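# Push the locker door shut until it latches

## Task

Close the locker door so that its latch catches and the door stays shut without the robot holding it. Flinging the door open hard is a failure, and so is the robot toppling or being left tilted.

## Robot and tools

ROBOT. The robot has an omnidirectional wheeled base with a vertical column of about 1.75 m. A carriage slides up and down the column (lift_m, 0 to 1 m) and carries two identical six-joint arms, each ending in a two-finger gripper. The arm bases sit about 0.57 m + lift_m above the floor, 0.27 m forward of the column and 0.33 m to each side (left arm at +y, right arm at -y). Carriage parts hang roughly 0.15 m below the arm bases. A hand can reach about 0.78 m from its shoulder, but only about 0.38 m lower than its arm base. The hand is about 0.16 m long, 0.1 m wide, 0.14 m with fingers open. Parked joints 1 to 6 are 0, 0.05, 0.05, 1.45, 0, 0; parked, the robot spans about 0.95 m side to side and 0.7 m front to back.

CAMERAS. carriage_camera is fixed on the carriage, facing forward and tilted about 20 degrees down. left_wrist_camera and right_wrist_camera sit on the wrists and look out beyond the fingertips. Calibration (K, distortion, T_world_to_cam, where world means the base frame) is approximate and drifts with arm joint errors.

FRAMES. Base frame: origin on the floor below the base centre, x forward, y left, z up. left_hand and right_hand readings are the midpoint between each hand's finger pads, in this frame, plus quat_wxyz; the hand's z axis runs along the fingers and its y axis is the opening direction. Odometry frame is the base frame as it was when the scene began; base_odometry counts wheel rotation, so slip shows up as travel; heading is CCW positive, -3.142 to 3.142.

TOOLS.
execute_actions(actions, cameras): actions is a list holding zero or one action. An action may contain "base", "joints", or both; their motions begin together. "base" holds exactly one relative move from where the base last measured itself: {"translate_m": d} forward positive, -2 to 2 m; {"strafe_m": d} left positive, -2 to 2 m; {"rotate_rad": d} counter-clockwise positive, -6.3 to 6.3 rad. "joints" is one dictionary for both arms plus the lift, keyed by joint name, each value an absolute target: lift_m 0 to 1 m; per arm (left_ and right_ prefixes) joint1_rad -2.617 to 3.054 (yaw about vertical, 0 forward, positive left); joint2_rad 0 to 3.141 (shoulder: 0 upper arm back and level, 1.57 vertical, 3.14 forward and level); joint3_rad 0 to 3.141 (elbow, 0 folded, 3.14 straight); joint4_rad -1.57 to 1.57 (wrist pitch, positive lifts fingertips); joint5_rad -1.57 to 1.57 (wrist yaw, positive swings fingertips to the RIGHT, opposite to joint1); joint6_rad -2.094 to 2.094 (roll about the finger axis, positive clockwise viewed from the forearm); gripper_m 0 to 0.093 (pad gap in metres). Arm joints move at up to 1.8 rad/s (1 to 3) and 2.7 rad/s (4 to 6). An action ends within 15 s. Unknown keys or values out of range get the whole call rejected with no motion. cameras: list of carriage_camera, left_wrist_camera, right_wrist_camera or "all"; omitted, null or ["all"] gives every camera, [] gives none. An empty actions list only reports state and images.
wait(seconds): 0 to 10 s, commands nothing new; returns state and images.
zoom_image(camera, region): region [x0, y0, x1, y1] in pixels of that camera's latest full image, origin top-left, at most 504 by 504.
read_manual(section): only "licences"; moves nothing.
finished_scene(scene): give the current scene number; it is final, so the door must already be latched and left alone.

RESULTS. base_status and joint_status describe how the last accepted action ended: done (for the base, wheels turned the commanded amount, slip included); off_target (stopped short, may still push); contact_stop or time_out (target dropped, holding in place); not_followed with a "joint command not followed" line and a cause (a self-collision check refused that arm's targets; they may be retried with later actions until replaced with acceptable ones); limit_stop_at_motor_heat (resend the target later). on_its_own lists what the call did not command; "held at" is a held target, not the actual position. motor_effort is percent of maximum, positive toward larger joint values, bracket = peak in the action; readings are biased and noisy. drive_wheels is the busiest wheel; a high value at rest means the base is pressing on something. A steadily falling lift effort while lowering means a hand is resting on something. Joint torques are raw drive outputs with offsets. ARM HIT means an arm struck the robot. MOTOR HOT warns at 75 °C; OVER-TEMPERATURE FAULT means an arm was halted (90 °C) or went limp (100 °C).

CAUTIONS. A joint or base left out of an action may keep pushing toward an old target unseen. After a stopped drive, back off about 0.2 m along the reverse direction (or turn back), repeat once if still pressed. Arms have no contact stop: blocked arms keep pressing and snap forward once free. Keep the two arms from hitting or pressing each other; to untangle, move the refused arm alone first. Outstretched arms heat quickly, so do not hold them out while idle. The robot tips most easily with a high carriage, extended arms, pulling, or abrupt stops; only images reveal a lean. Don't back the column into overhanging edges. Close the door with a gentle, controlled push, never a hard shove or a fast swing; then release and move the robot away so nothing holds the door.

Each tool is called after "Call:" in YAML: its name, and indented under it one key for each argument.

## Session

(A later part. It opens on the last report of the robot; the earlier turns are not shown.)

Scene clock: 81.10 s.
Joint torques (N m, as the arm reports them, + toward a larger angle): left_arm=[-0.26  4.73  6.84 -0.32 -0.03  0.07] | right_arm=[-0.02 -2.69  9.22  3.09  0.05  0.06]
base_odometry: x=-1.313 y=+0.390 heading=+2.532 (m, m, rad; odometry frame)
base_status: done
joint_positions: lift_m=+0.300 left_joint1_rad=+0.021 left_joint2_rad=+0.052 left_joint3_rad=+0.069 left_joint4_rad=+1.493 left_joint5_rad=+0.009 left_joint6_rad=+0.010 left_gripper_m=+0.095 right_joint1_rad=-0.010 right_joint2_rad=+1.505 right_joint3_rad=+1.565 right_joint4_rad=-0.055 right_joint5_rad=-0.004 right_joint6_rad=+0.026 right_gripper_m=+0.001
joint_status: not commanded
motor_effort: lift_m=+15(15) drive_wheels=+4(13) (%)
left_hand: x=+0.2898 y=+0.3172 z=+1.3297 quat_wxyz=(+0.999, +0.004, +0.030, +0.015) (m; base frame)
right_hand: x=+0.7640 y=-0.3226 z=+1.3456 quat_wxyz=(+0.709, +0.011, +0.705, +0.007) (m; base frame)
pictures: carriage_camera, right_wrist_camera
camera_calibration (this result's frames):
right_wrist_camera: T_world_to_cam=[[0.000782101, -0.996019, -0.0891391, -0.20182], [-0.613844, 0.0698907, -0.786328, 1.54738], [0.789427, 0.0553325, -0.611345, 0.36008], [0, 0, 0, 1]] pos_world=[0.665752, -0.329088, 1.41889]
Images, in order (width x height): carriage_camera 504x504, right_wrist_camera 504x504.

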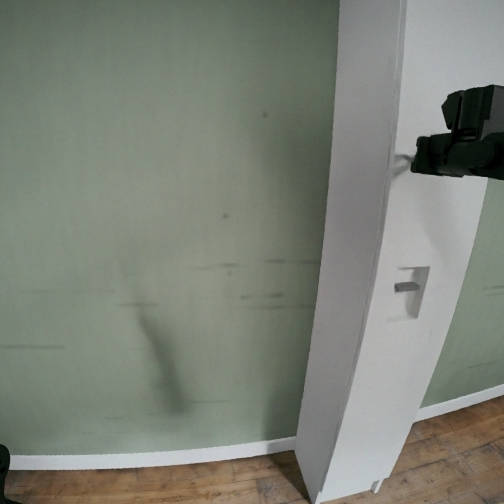

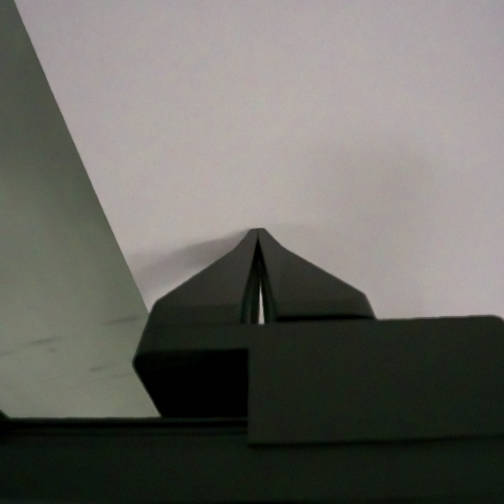

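Call:
execute_actions:
  actions:
    - {"base":{"translate_m":-0.4}}
  cameras: []

Call:
execute_actions:
  actions:
    - {"base":{"strafe_m":0.3},"joints":{"right_joint2_rad":0.6,"right_joint3_rad":0.6,"right_joint4_rad":1.0}}
  cameras: ["carriage_camera"]

Call:
zoom_image:
  camera: "carriage_camera"
  region: [300, 0, 504, 440]

Scene clock: 87.27 s.
Joint torques (N m, as the arm reports them, + toward a larger angle): left_arm=[-0.2   4.73  6.89 -0.3  -0.03  0.09] | right_arm=[-0.09 -7.44  9.24  2.34  0.01  0.05]
base_odometry: x=-0.985 y=+0.161 heading=+2.531 (m, m, rad; odometry frame)
base_status: done
joint_positions: lift_m=+0.300 left_joint1_rad=+0.021 left_joint2_rad=+0.052 left_joint3_rad=+0.069 left_joint4_rad=+1.493 left_joint5_rad=+0.009 left_joint6_rad=+0.010 left_gripper_m=+0.095 right_joint1_rad=-0.010 right_joint2_rad=+1.561 right_joint3_rad=+1.565 right_joint4_rad=+0.010 right_joint5_rad=-0.002 right_joint6_rad=+0.026 right_gripper_m=+0.001
joint_status: not commanded
motor_effort: lift_m=+15(15) drive_wheels=-4(14) (%)
left_hand: x=+0.2897 y=+0.3172 z=+1.3297 quat_wxyz=(+0.999, +0.004, +0.030, +0.015) (m; base frame)
right_hand: x=+0.7827 y=-0.3232 z=+1.3344 quat_wxyz=(+0.712, +0.012, +0.702, +0.006) (m; base frame)
pictures: none
No camera images: the call's "cameras" was empty. Leave "cameras" out to get every camera's image.

Scene clock: 89.73 s.
Joint torques (N m, as the arm reports them, + toward a larger angle): left_arm=[-0.36  4.74  6.89 -0.29 -0.04  0.08] | right_arm=[ 0.04  0.69  5.84  0.8  -0.02  0.03]
base_odometry: x=-1.157 y=-0.085 heading=+2.532 (m, m, rad; odometry frame)
base_status: done
joint_positions: lift_m=+0.300 left_joint1_rad=+0.021 left_joint2_rad=+0.052 left_joint3_rad=+0.069 left_joint4_rad=+1.493 left_joint5_rad=+0.009 left_joint6_rad=+0.010 left_gripper_m=+0.095 right_joint1_rad=-0.011 right_joint2_rad=+0.609 right_joint3_rad=+0.625 right_joint4_rad=+1.005 right_joint5_rad=+0.000 right_joint6_rad=+0.026 right_gripper_m=+0.001
joint_status: all done
motor_effort: lift_m=+15(15) drive_wheels=-2(8) (%)
left_hand: x=+0.2897 y=+0.3172 z=+1.3297 quat_wxyz=(+0.999, +0.004, +0.030, +0.015) (m; base frame)
right_hand: x=+0.4509 y=-0.3203 z=+1.4307 quat_wxyz=(+0.962, +0.005, +0.272, +0.007) (m; base frame)
pictures: carriage_camera
Images, in order (width x height): carriage_camera 504x504.

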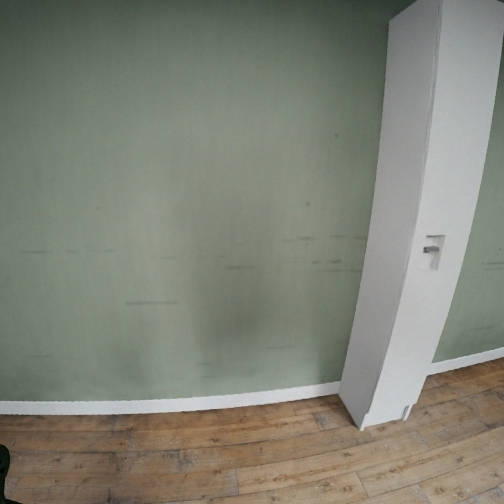

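Region (300, 0, 504, 440) of carriage_camera's 504x504 image, scaled by 1.145, with more detail than that image has; it fills the left 234 columns of this view, and the rest is white.

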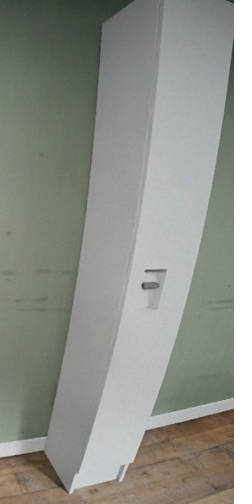

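Latched, no gap.

Call:
finished_scene:
  scene: 1

The scene is finished: the task was done.


## Next scene

The same job, from a new start.

Call:
execute_actions:
  actions: []

Scene clock: 0.00 s.
Joint torques (N m, as the arm reports them, + toward a larger angle): no reading
base_odometry: x=+0.000 y=+0.000 heading=+0.000 (m, m, rad; odometry frame)
base_status: not commanded
joint_positions: lift_m=+0.300 left_joint1_rad=+0.012 left_joint2_rad=+0.053 left_joint3_rad=+0.052 left_joint4_rad=+1.502 left_joint5_rad=+0.040 left_joint6_rad=-0.033 left_gripper_m=+0.095 right_joint1_rad=-0.020 right_joint2_rad=+0.079 right_joint3_rad=+0.024 right_joint4_rad=+1.426 right_joint5_rad=+0.022 right_joint6_rad=+0.023 right_gripper_m=+0.095
joint_status: not commanded
motor_effort: lift_m=+15 drive_wheels=+2 (%)
left_hand: x=+0.2934 y=+0.3118 z=+1.3252 quat_wxyz=(+0.999, +0.019, +0.036, -0.011) (m; base frame)
right_hand: x=+0.3280 y=-0.3232 z=+1.3147 quat_wxyz=(+0.995, +0.013, +0.099, +0.001) (m; base frame)
pictures: carriage_camera, left_wrist_camera, right_wrist_camera
camera_calibration (this result's frames):
carriage_camera: T_world_to_cam=[[0.0476695, -0.998415, 0.0299341, -0.0440565], [-0.299029, -0.0428582, -0.953281, 1.30029], [0.953053, 0.0364913, -0.300598, 0.224199], [0, 0, 0, 1]] pos_world=[0.177251, 0.00355999, 1.30825]
left_wrist_camera: T_world_to_cam=[[-0.0404991, -0.996903, -0.0674175, 0.404471], [0.777356, 0.010955, -0.628965, 0.611658], [0.627756, -0.0778799, 0.774505, -1.06468], [0, 0, 0, 1]] pos_world=[0.209265, 0.3136, 1.23658]
right_wrist_camera: T_world_to_cam=[[0.0618917, -0.99756, -0.0323012, -0.300102], [0.647204, 0.0647493, -0.759562, 0.80503], [0.7598, 0.0261051, 0.649632, -0.972044], [0, 0, 0, 1]] pos_world=[0.236114, -0.32612, 1.23325]
Images, in order (width x height): carriage_camera 504x504, left_wrist_camera 504x504, right_wrist_camera 504x504.

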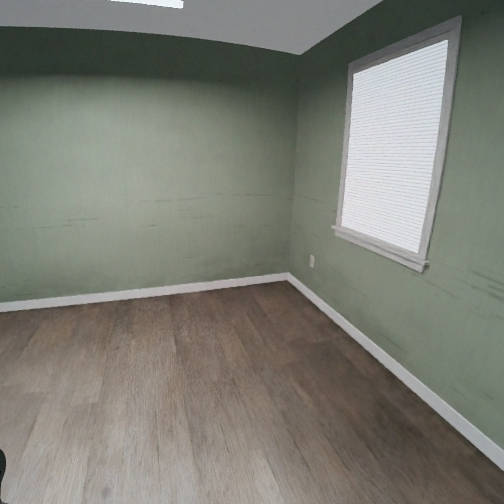

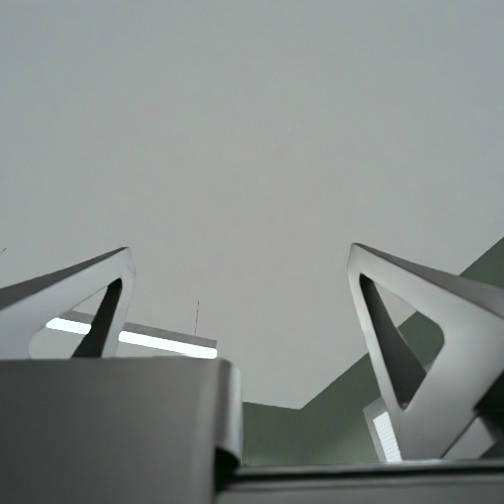

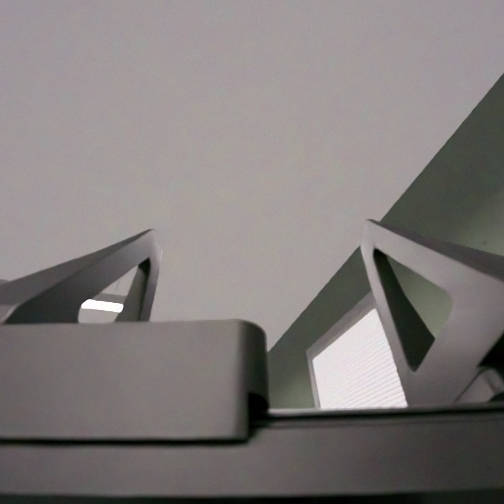

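Locker was on the wall opposite the window wall's... turn left.

Call:
execute_actions:
  actions:
    - {"base":{"rotate_rad":1.6}}
  cameras: ["carriage_camera"]

Scene clock: 6.53 s.
Joint torques (N m, as the arm reports them, + toward a larger angle): left_arm=[-0.29  4.8   6.72 -0.3  -0.04  0.09] | right_arm=[ 0.13  3.68  6.91 -0.03 -0.04 -0.01]
base_odometry: x=+0.000 y=+0.000 heading=+1.600 (m, m, rad; odometry frame)
base_status: done
joint_positions: lift_m=+0.300 left_joint1_rad=+0.012 left_joint2_rad=+0.053 left_joint3_rad=+0.052 left_joint4_rad=+1.502 left_joint5_rad=+0.040 left_joint6_rad=-0.033 left_gripper_m=+0.095 right_joint1_rad=-0.020 right_joint2_rad=+0.079 right_joint3_rad=+0.024 right_joint4_rad=+1.425 right_joint5_rad=+0.022 right_joint6_rad=+0.023 right_gripper_m=+0.095
joint_status: not commanded
motor_effort: lift_m=+15(15) drive_wheels=+3(9) (%)
left_hand: x=+0.2934 y=+0.3118 z=+1.3252 quat_wxyz=(+0.999, +0.019, +0.036, -0.011) (m; base frame)
right_hand: x=+0.3283 y=-0.3232 z=+1.3146 quat_wxyz=(+0.995, +0.013, +0.100, +0.001) (m; base frame)
pictures: carriage_camera
camera_calibration (this result's frames):
carriage_camera: T_world_to_cam=[[0.0476695, -0.998415, 0.0299341, -0.0440565], [-0.299029, -0.0428582, -0.953281, 1.30029], [0.953053, 0.0364913, -0.300598, 0.224199], [0, 0, 0, 1]] pos_world=[0.177251, 0.00355999, 1.30825]
Images, in order (width x height): carriage_camera 504x504.

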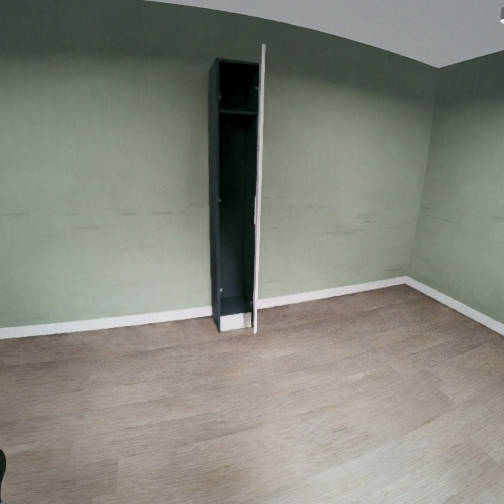

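Call:
execute_actions:
  actions:
    - {"base":{"rotate_rad":0.2},"joints":{"right_joint2_rad":1.57,"right_joint3_rad":1.57,"right_joint4_rad":0,"right_gripper_m":0}}
  cameras: []

Call:
execute_actions:
  actions:
    - {"base":{"translate_m":0.9}}
  cameras: ["carriage_camera"]

Scene clock: 12.27 s.
Joint torques (N m, as the arm reports them, + toward a larger angle): left_arm=[-0.27  4.94  6.98 -0.34 -0.03  0.08] | right_arm=[-0.02 -7.83  9.79  2.37 -0.01 -0.02]
base_odometry: x=+0.000 y=+0.000 heading=+1.799 (m, m, rad; odometry frame)
base_status: done
joint_positions: lift_m=+0.300 left_joint1_rad=+0.012 left_joint2_rad=+0.053 left_joint3_rad=+0.052 left_joint4_rad=+1.502 left_joint5_rad=+0.040 left_joint6_rad=-0.033 left_gripper_m=+0.095 right_joint1_rad=-0.020 right_joint2_rad=+1.566 right_joint3_rad=+1.554 right_joint4_rad=+0.008 right_joint5_rad=+0.022 right_joint6_rad=+0.023 right_gripper_m=+0.001
joint_status: all done
motor_effort: lift_m=+15(15) drive_wheels=+3(7) (%)
left_hand: x=+0.2934 y=+0.3118 z=+1.3252 quat_wxyz=(+0.999, +0.019, +0.036, -0.011) (m; base frame)
right_hand: x=+0.7846 y=-0.3322 z=+1.3266 quat_wxyz=(+0.706, +0.023, +0.708, -0.007) (m; base frame)
pictures: none
No camera images: the call's "cameras" was empty. Leave "cameras" out to get every camera's image.

Scene clock: 16.33 s.
Joint torques (N m, as the arm reports them, + toward a larger angle): left_arm=[-0.25  4.8   6.99 -0.32 -0.03  0.08] | right_arm=[ 0.14 -7.56 10.05  2.34  0.02  0.  ]
base_odometry: x=-0.205 y=+0.877 heading=+1.800 (m, m, rad; odometry frame)
base_status: done
joint_positions: lift_m=+0.300 left_joint1_rad=+0.012 left_joint2_rad=+0.053 left_joint3_rad=+0.052 left_joint4_rad=+1.502 left_joint5_rad=+0.040 left_joint6_rad=-0.033 left_gripper_m=+0.095 right_joint1_rad=-0.020 right_joint2_rad=+1.567 right_joint3_rad=+1.554 right_joint4_rad=+0.007 right_joint5_rad=+0.022 right_joint6_rad=+0.023 right_gripper_m=+0.001
joint_status: not commanded
motor_effort: lift_m=+15(15) drive_wheels=-3(11) (%)
left_hand: x=+0.2934 y=+0.3118 z=+1.3252 quat_wxyz=(+0.999, +0.019, +0.036, -0.011) (m; base frame)
right_hand: x=+0.7849 y=-0.3322 z=+1.3261 quat_wxyz=(+0.705, +0.023, +0.709, -0.007) (m; base frame)
pictures: carriage_camera
camera_calibration (this result's frames):
carriage_camera: T_world_to_cam=[[0.0476695, -0.998415, 0.0299341, -0.0440566], [-0.299029, -0.0428582, -0.953281, 1.30029], [0.953053, 0.0364913, -0.300598, 0.224199], [0, 0, 0, 1]] pos_world=[0.177251, 0.00355999, 1.30825]
Images, in order (width x height): carriage_camera 504x504.

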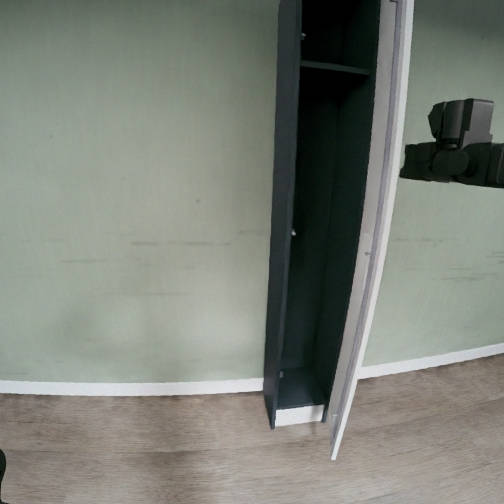

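Call:
execute_actions:
  actions:
    - {"base":{"strafe_m":-0.28}}
  cameras: []

Call:
execute_actions:
  actions:
    - {"base":{"translate_m":0.28}}
  cameras: ["carriage_camera","right_wrist_camera"]

Call:
execute_actions:
  actions:
    - {"base":{"strafe_m":0.4}}
  cameras: ["carriage_camera","right_wrist_camera"]

Scene clock: 21.47 s.
Joint torques (N m, as the arm reports them, + toward a larger angle): left_arm=[-0.23  4.92  6.89 -0.3  -0.04  0.08] | right_arm=[ 0.02 -7.55  9.8   2.36 -0.03  0.  ]
base_odometry: x=+0.068 y=+0.940 heading=+1.800 (m, m, rad; odometry frame)
base_status: done
joint_positions: lift_m=+0.300 left_joint1_rad=+0.012 left_joint2_rad=+0.053 left_joint3_rad=+0.052 left_joint4_rad=+1.502 left_joint5_rad=+0.040 left_joint6_rad=-0.033 left_gripper_m=+0.095 right_joint1_rad=-0.020 right_joint2_rad=+1.567 right_joint3_rad=+1.554 right_joint4_rad=+0.007 right_joint5_rad=+0.022 right_joint6_rad=+0.023 right_gripper_m=+0.001
joint_status: not commanded
motor_effort: lift_m=+15(15) drive_wheels=-1(5) (%)
left_hand: x=+0.2934 y=+0.3118 z=+1.3252 quat_wxyz=(+0.999, +0.019, +0.036, -0.011) (m; base frame)
right_hand: x=+0.7849 y=-0.3322 z=+1.3261 quat_wxyz=(+0.705, +0.023, +0.709, -0.007) (m; base frame)
pictures: none
No camera images: the call's "cameras" was empty. Leave "cameras" out to get every camera's image.

Scene clock: 23.87 s.
Joint torques (N m, as the arm reports them, + toward a larger angle): left_arm=[-0.23  4.84  6.94 -0.26 -0.04  0.08] | right_arm=[ 0.09 -7.71  9.84  2.33 -0.04  0.04]
base_odometry: x=+0.004 y=+1.213 heading=+1.800 (m, m, rad; odometry frame)
base_status: done
joint_positions: lift_m=+0.300 left_joint1_rad=+0.012 left_joint2_rad=+0.053 left_joint3_rad=+0.052 left_joint4_rad=+1.502 left_joint5_rad=+0.040 left_joint6_rad=-0.033 left_gripper_m=+0.095 right_joint1_rad=-0.020 right_joint2_rad=+1.567 right_joint3_rad=+1.554 right_joint4_rad=+0.006 right_joint5_rad=+0.022 right_joint6_rad=+0.023 right_gripper_m=+0.001
joint_status: not commanded
motor_effort: lift_m=+15(15) drive_wheels=-3(7) (%)
left_hand: x=+0.2934 y=+0.3118 z=+1.3252 quat_wxyz=(+0.999, +0.019, +0.036, -0.011) (m; base frame)
right_hand: x=+0.7849 y=-0.3322 z=+1.3259 quat_wxyz=(+0.705, +0.023, +0.709, -0.007) (m; base frame)
pictures: carriage_camera, right_wrist_camera
camera_calibration (this result's frames):
carriage_camera: T_world_to_cam=[[0.0476695, -0.998415, 0.0299341, -0.0440566], [-0.299029, -0.0428582, -0.953281, 1.30029], [0.953053, 0.0364913, -0.300598, 0.224199], [0, 0, 0, 1]] pos_world=[0.177251, 0.00355999, 1.30825]
right_wrist_camera: T_world_to_cam=[[-0.0355251, -0.995657, -0.0860542, -0.188563], [-0.619735, 0.0895006, -0.779691, 1.54769], [0.784007, 0.0256322, -0.620223, 0.338258], [0, 0, 0, 1]] pos_world=[0.687262, -0.334934, 1.40029]
Images, in order (width x height): carriage_camera 504x504, right_wrist_camera 504x504.

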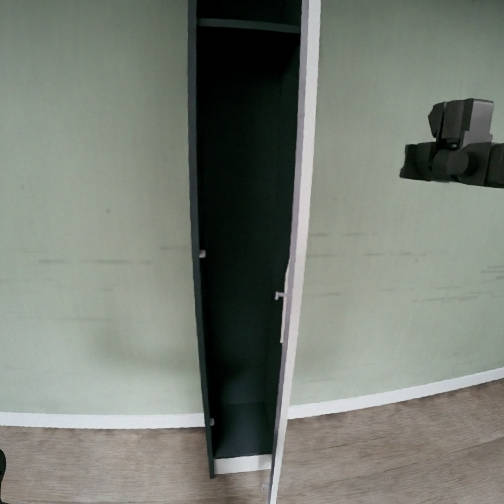

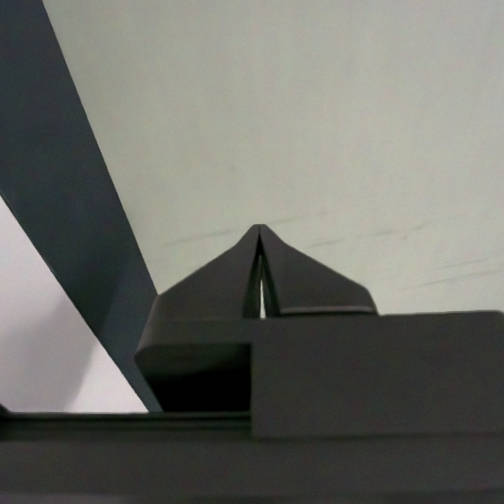

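Scene clock: 26.40 s.
Joint torques (N m, as the arm reports them, + toward a larger angle): left_arm=[-0.28  4.77  6.92 -0.32 -0.06  0.08] | right_arm=[-0.01 -7.45  9.73  2.36 -0.07  0.06]
base_odometry: x=-0.287 y=+1.146 heading=+1.799 (m, m, rad; odometry frame)
base_status: strafe_m contact_stop (by the wheels' count: +0.299 of +0.400)
joint_positions: lift_m=+0.300 left_joint1_rad=+0.012 left_joint2_rad=+0.053 left_joint3_rad=+0.052 left_joint4_rad=+1.501 left_joint5_rad=+0.039 left_joint6_rad=-0.033 left_gripper_m=+0.095 right_joint1_rad=-0.017 right_joint2_rad=+1.566 right_joint3_rad=+1.555 right_joint4_rad=+0.007 right_joint5_rad=+0.025 right_joint6_rad=+0.017 right_gripper_m=+0.001
joint_status: not commanded
motor_effort: lift_m=+15(15) drive_wheels=-1(13) (%)
left_hand: x=+0.2935 y=+0.3120 z=+1.3252 quat_wxyz=(+0.999, +0.019, +0.036, -0.011) (m; base frame)
right_hand: x=+0.7846 y=-0.3315 z=+1.3267 quat_wxyz=(+0.706, +0.021, +0.708, -0.009) (m; base frame)
pictures: carriage_camera, right_wrist_camera
camera_calibration (this result's frames):
carriage_camera: T_world_to_cam=[[0.0476695, -0.998415, 0.0299341, -0.0440566], [-0.299029, -0.0428582, -0.953281, 1.30029], [0.953053, 0.0364913, -0.300598, 0.224199], [0, 0, 0, 1]] pos_world=[0.177251, 0.00355999, 1.30825]
right_wrist_camera: T_world_to_cam=[[-0.0361162, -0.996141, -0.0799895, -0.195597], [-0.618381, 0.0851541, -0.781252, 1.54768], [0.785048, 0.0212481, -0.61907, 0.335182], [0, 0, 0, 1]] pos_world=[0.68686, -0.333756, 1.40099]
Images, in order (width x height): carriage_camera 504x504, right_wrist_camera 504x504.

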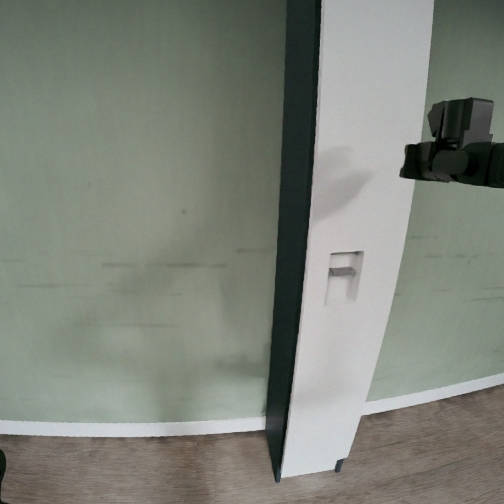

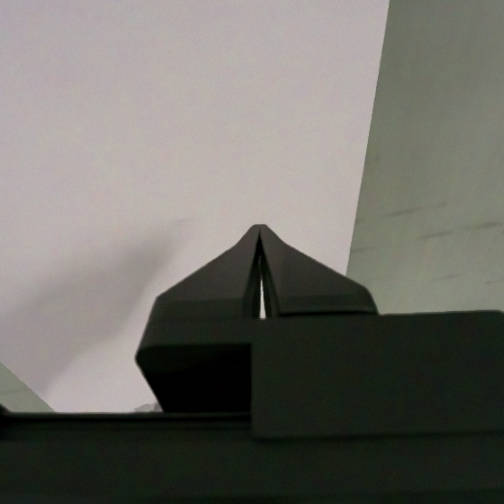

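Call:
execute_actions:
  actions:
    - {"base":{"strafe_m":0.18}}
  cameras: ["carriage_camera","right_wrist_camera"]

Call:
execute_actions:
  actions:
    - {"base":{"translate_m":0.1}}
  cameras: ["carriage_camera","right_wrist_camera"]

Scene clock: 30.73 s.
Joint torques (N m, as the arm reports them, + toward a larger angle): left_arm=[-0.2   4.82  6.88 -0.32 -0.01  0.08] | right_arm=[-0.05 -7.73 10.08  2.38 -0.03  0.06]
base_odometry: x=-0.463 y=+1.105 heading=+1.799 (m, m, rad; odometry frame)
base_status: done
joint_positions: lift_m=+0.300 left_joint1_rad=+0.012 left_joint2_rad=+0.053 left_joint3_rad=+0.052 left_joint4_rad=+1.501 left_joint5_rad=+0.039 left_joint6_rad=-0.033 left_gripper_m=+0.095 right_joint1_rad=-0.017 right_joint2_rad=+1.566 right_joint3_rad=+1.555 right_joint4_rad=+0.007 right_joint5_rad=+0.024 right_joint6_rad=+0.017 right_gripper_m=+0.001
joint_status: not commanded
motor_effort: lift_m=+15(15) drive_wheels=-1(7) (%)
left_hand: x=+0.2935 y=+0.3120 z=+1.3252 quat_wxyz=(+0.999, +0.019, +0.036, -0.011) (m; base frame)
right_hand: x=+0.7846 y=-0.3313 z=+1.3267 quat_wxyz=(+0.706, +0.020, +0.708, -0.009) (m; base frame)
pictures: carriage_camera, right_wrist_camera
camera_calibration (this result's frames):
carriage_camera: T_world_to_cam=[[0.0476695, -0.998415, 0.0299341, -0.0440566], [-0.299029, -0.0428582, -0.953281, 1.30029], [0.953053, 0.0364913, -0.300598, 0.224199], [0, 0, 0, 1]] pos_world=[0.177251, 0.00355999, 1.30825]
right_wrist_camera: T_world_to_cam=[[-0.0349762, -0.996181, -0.0799943, -0.196303], [-0.618478, 0.0844502, -0.781251, 1.54751], [0.785024, 0.0221495, -0.61907, 0.335489], [0, 0, 0, 1]] pos_world=[0.686871, -0.333672, 1.40099]
Images, in order (width x height): carriage_camera 504x504, right_wrist_camera 504x504.

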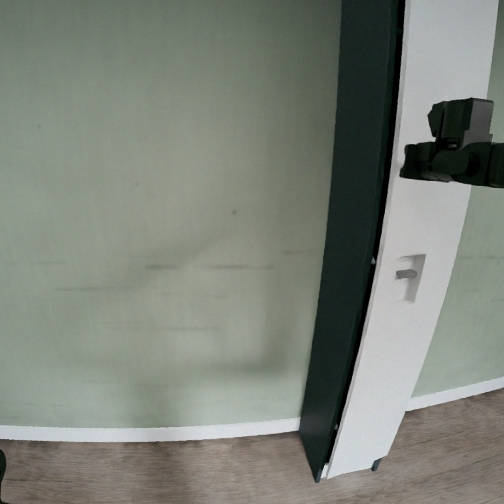

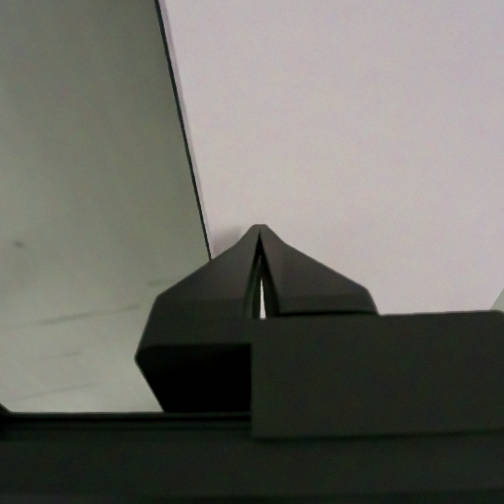

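Scene clock: 32.30 s.
Joint torques (N m, as the arm reports them, + toward a larger angle): left_arm=[-0.27  4.81  7.17 -0.29 -0.04  0.09] | right_arm=[-0.07  1.09  9.38  4.29 -0.02  0.06]
base_odometry: x=-0.485 y=+1.198 heading=+1.799 (m, m, rad; odometry frame)
base_status: translate_m contact_stop (by the wheels' count: +0.096 of +0.100)
joint_positions: lift_m=+0.300 left_joint1_rad=+0.012 left_joint2_rad=+0.053 left_joint3_rad=+0.052 left_joint4_rad=+1.499 left_joint5_rad=+0.039 left_joint6_rad=-0.033 left_gripper_m=+0.095 right_joint1_rad=-0.018 right_joint2_rad=+1.459 right_joint3_rad=+1.557 right_joint4_rad=-0.165 right_joint5_rad=+0.016 right_joint6_rad=+0.017 right_gripper_m=+0.001
joint_status: not commanded
motor_effort: lift_m=+15(15) drive_wheels=+4(9) (%)
left_hand: x=+0.2941 y=+0.3120 z=+1.3252 quat_wxyz=(+0.999, +0.019, +0.037, -0.011) (m; base frame)
right_hand: x=+0.7481 y=-0.3298 z=+1.3363 quat_wxyz=(+0.683, +0.018, +0.730, -0.006) (m; base frame)
pictures: carriage_camera, right_wrist_camera
camera_calibration (this result's frames):
carriage_camera: T_world_to_cam=[[0.0476695, -0.998415, 0.0299341, -0.0440565], [-0.299029, -0.0428582, -0.953281, 1.30029], [0.953053, 0.0364913, -0.300598, 0.224199], [0, 0, 0, 1]] pos_world=[0.177251, 0.00355999, 1.30825]
right_wrist_camera: T_world_to_cam=[[-0.0334909, -0.996265, -0.0795928, -0.196981], [-0.666341, 0.0816129, -0.741167, 1.51361], [0.744895, 0.0282136, -0.666585, 0.46552], [0, 0, 0, 1]] pos_world=[0.655221, -0.332909, 1.41647]
Images, in order (width x height): carriage_camera 504x504, right_wrist_camera 504x504.

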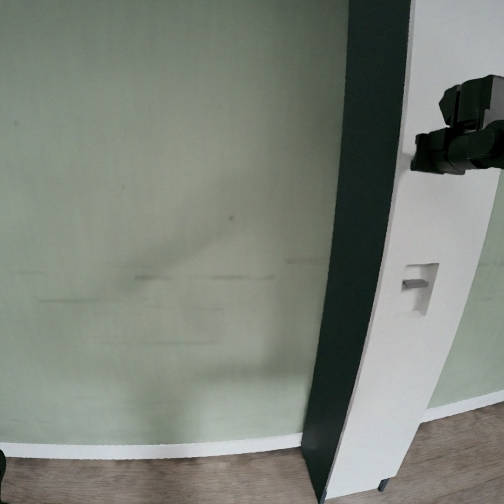

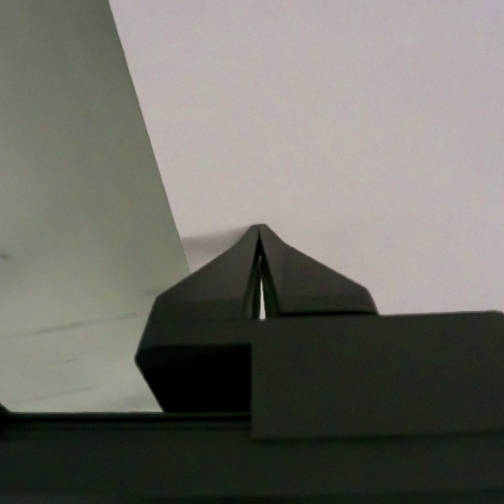

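Call:
execute_actions:
  actions:
    - {"base":{"translate_m":-0.4}}
  cameras: []

Call:
execute_actions:
  actions:
    - {"base":{"strafe_m":0.3},"joints":{"right_joint2_rad":0.6,"right_joint3_rad":0.6,"right_joint4_rad":1.0}}
  cameras: ["carriage_camera"]

Call:
zoom_image:
  camera: "carriage_camera"
  region: [300, 0, 504, 440]

Scene clock: 38.13 s.
Joint torques (N m, as the arm reports them, + toward a larger angle): left_arm=[-0.27  4.69  6.93 -0.29 -0.05  0.07] | right_arm=[-0.06 -7.64  9.61  2.35  0.05  0.05]
base_odometry: x=-0.394 y=+0.809 heading=+1.799 (m, m, rad; odometry frame)
base_status: done
joint_positions: lift_m=+0.300 left_joint1_rad=+0.012 left_joint2_rad=+0.053 left_joint3_rad=+0.052 left_joint4_rad=+1.499 left_joint5_rad=+0.039 left_joint6_rad=-0.033 left_gripper_m=+0.095 right_joint1_rad=-0.018 right_joint2_rad=+1.567 right_joint3_rad=+1.557 right_joint4_rad=+0.006 right_joint5_rad=+0.018 right_joint6_rad=+0.017 right_gripper_m=+0.001
joint_status: not commanded
motor_effort: lift_m=+15(15) drive_wheels=-1(13) (%)
left_hand: x=+0.2941 y=+0.3120 z=+1.3252 quat_wxyz=(+0.999, +0.019, +0.037, -0.011) (m; base frame)
right_hand: x=+0.7848 y=-0.3307 z=+1.3274 quat_wxyz=(+0.706, +0.019, +0.708, -0.007) (m; base frame)
pictures: none
No camera images: the call's "cameras" was empty. Leave "cameras" out to get every camera's image.

Scene clock: 40.73 s.
Joint torques (N m, as the arm reports them, + toward a larger angle): left_arm=[-0.28  4.83  6.86 -0.28 -0.01  0.08] | right_arm=[-0.07  0.68  5.65  0.82 -0.02  0.07]
base_odometry: x=-0.687 y=+0.741 heading=+1.799 (m, m, rad; odometry frame)
base_status: done
joint_positions: lift_m=+0.300 left_joint1_rad=+0.012 left_joint2_rad=+0.053 left_joint3_rad=+0.052 left_joint4_rad=+1.499 left_joint5_rad=+0.039 left_joint6_rad=-0.033 left_gripper_m=+0.095 right_joint1_rad=-0.018 right_joint2_rad=+0.609 right_joint3_rad=+0.622 right_joint4_rad=+1.003 right_joint5_rad=+0.019 right_joint6_rad=+0.017 right_gripper_m=+0.001
joint_status: all done
motor_effort: lift_m=+15(15) drive_wheels=-2(8) (%)
left_hand: x=+0.2941 y=+0.3120 z=+1.3252 quat_wxyz=(+0.999, +0.019, +0.037, -0.011) (m; base frame)
right_hand: x=+0.4516 y=-0.3249 z=+1.4295 quat_wxyz=(+0.962, +0.014, +0.274, -0.003) (m; base frame)
pictures: carriage_camera
camera_calibration (this result's frames):
carriage_camera: T_world_to_cam=[[0.0476695, -0.998415, 0.0299341, -0.0440565], [-0.299029, -0.0428582, -0.953281, 1.30029], [0.953053, 0.0364913, -0.300598, 0.224199], [0, 0, 0, 1]] pos_world=[0.177251, 0.00355999, 1.30825]
Images, in order (width x height): carriage_camera 504x504.

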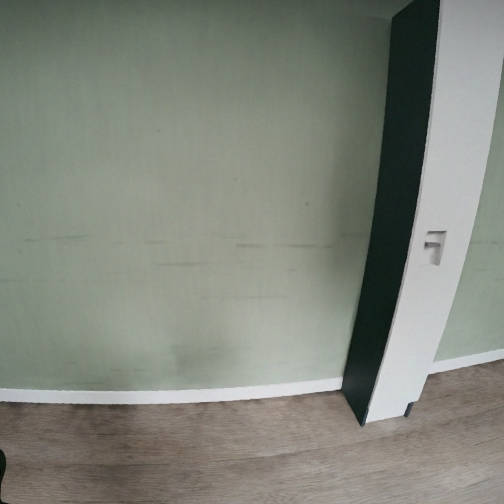

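Region (300, 0, 504, 440) of carriage_camera's 504x504 image, scaled by 1.145, with more detail than that image has; it fills the left 234 columns of this view, and the rest is white.

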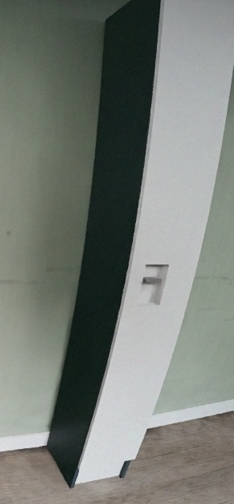

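Call:
zoom_image:
  camera: "carriage_camera"
  region: [340, 210, 480, 430]

Region (340, 210, 480, 430) of carriage_camera's 504x504 image, scaled by 2.291, with more detail than that image has; it fills the left 321 columns of this view, and the rest is white.

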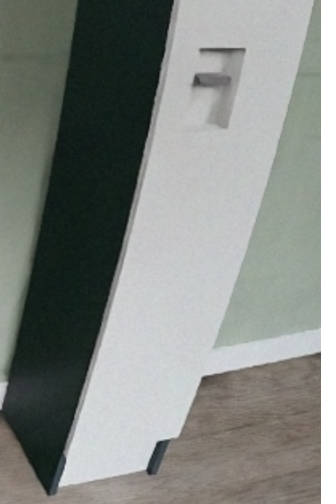

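Call:
execute_actions:
  actions:
    - {"base":{"strafe_m":-0.29},"joints":{"right_joint2_rad":1.57,"right_joint3_rad":1.57,"right_joint4_rad":0}}
  cameras: []

Call:
execute_actions:
  actions:
    - {"base":{"translate_m":0.29}}
  cameras: ["carriage_camera","right_wrist_camera"]

Scene clock: 47.37 s.
Joint torques (N m, as the arm reports them, + toward a larger angle): left_arm=[-0.35  4.75  6.85 -0.31 -0.05  0.08] | right_arm=[ 0.09 -8.    9.78  2.32  0.04  0.07]
base_odometry: x=-0.404 y=+0.806 heading=+1.799 (m, m, rad; odometry frame)
base_status: done
joint_positions: lift_m=+0.300 left_joint1_rad=+0.012 left_joint2_rad=+0.053 left_joint3_rad=+0.052 left_joint4_rad=+1.499 left_joint5_rad=+0.040 left_joint6_rad=-0.033 left_gripper_m=+0.095 right_joint1_rad=-0.018 right_joint2_rad=+1.568 right_joint3_rad=+1.553 right_joint4_rad=+0.005 right_joint5_rad=+0.019 right_joint6_rad=+0.017 right_gripper_m=+0.001
joint_status: all done
motor_effort: lift_m=+15(15) drive_wheels=-1(13) (%)
left_hand: x=+0.2941 y=+0.3119 z=+1.3251 quat_wxyz=(+0.999, +0.019, +0.037, -0.011) (m; base frame)
right_hand: x=+0.7854 y=-0.3310 z=+1.3245 quat_wxyz=(+0.704, +0.019, +0.710, -0.007) (m; base frame)
pictures: none
No camera images: the call's "cameras" was empty. Leave "cameras" out to get every camera's image.

Scene clock: 49.80 s.
Joint torques (N m, as the arm reports them, + toward a larger angle): left_arm=[-0.32  4.78  6.96 -0.33 -0.03  0.09] | right_arm=[-0.15 -7.68  9.78  2.32 -0.03  0.04]
base_odometry: x=-0.470 y=+1.089 heading=+1.798 (m, m, rad; odometry frame)
base_status: done
joint_positions: lift_m=+0.300 left_joint1_rad=+0.012 left_joint2_rad=+0.053 left_joint3_rad=+0.052 left_joint4_rad=+1.499 left_joint5_rad=+0.040 left_joint6_rad=-0.033 left_gripper_m=+0.095 right_joint1_rad=-0.018 right_joint2_rad=+1.568 right_joint3_rad=+1.553 right_joint4_rad=+0.005 right_joint5_rad=+0.019 right_joint6_rad=+0.017 right_gripper_m=+0.001
joint_status: not commanded
motor_effort: lift_m=+15(15) drive_wheels=-3(8) (%)
left_hand: x=+0.2941 y=+0.3119 z=+1.3251 quat_wxyz=(+0.999, +0.019, +0.037, -0.011) (m; base frame)
right_hand: x=+0.7854 y=-0.3310 z=+1.3245 quat_wxyz=(+0.704, +0.019, +0.710, -0.007) (m; base frame)
pictures: carriage_camera, right_wrist_camera
camera_calibration (this result's frames):
carriage_camera: T_world_to_cam=[[0.0476695, -0.998415, 0.0299341, -0.0440565], [-0.299029, -0.0428582, -0.953281, 1.30029], [0.953053, 0.0364913, -0.300598, 0.224199], [0, 0, 0, 1]] pos_world=[0.177251, 0.00355999, 1.30825]
right_wrist_camera: T_world_to_cam=[[-0.0319548, -0.996256, -0.0803237, -0.198092], [-0.622619, 0.0827085, -0.778142, 1.54488], [0.781873, 0.0251457, -0.622931, 0.342075], [0, 0, 0, 1]] pos_world=[0.688079, -0.333727, 1.39931]
Images, in order (width x height): carriage_camera 504x504, right_wrist_camera 504x504.

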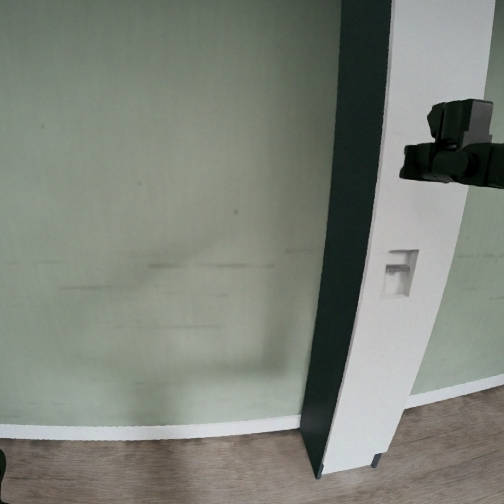

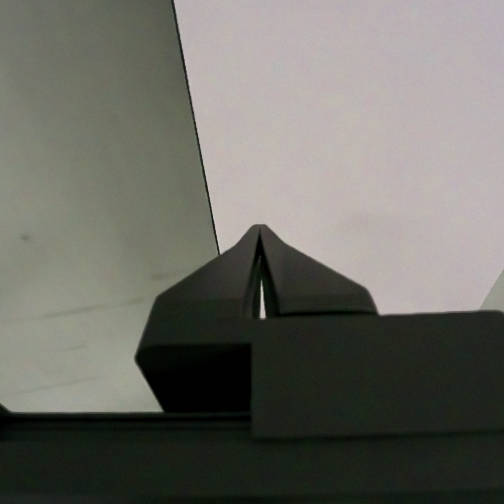

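Call:
execute_actions:
  actions:
    - {"base":{"translate_m":-0.4}}
  cameras: ["carriage_camera"]

Call:
finished_scene:
  scene: 2

Scene clock: 57.47 s.
Joint torques (N m, as the arm reports them, + toward a larger angle): left_arm=[-0.28  4.73  6.92 -0.29 -0.02  0.07] | right_arm=[ 0.08 -7.64  9.83  2.28  0.03  0.04]
base_odometry: x=-0.379 y=+0.699 heading=+1.798 (m, m, rad; odometry frame)
base_status: done
joint_positions: lift_m=+0.300 left_joint1_rad=+0.012 left_joint2_rad=+0.053 left_joint3_rad=+0.052 left_joint4_rad=+1.499 left_joint5_rad=+0.040 left_joint6_rad=-0.033 left_gripper_m=+0.095 right_joint1_rad=-0.018 right_joint2_rad=+1.565 right_joint3_rad=+1.553 right_joint4_rad=+0.007 right_joint5_rad=+0.020 right_joint6_rad=+0.017 right_gripper_m=+0.001
joint_status: not commanded
motor_effort: lift_m=+15(15) drive_wheels=-4(16) (%)
left_hand: x=+0.2941 y=+0.3119 z=+1.3251 quat_wxyz=(+0.999, +0.019, +0.037, -0.011) (m; base frame)
right_hand: x=+0.7846 y=-0.3311 z=+1.3262 quat_wxyz=(+0.705, +0.019, +0.709, -0.007) (m; base frame)
pictures: carriage_camera
camera_calibration (this result's frames):
carriage_camera: T_world_to_cam=[[0.0476695, -0.998415, 0.0299341, -0.0440565], [-0.299029, -0.0428582, -0.953281, 1.30029], [0.953053, 0.0364913, -0.300598, 0.224199], [0, 0, 0, 1]] pos_world=[0.177251, 0.00355999, 1.30825]
Images, in order (width x height): carriage_camera 504x504.

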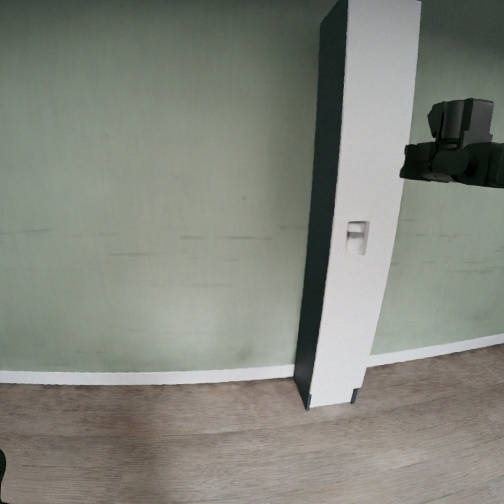

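The scene is finished: the task was done.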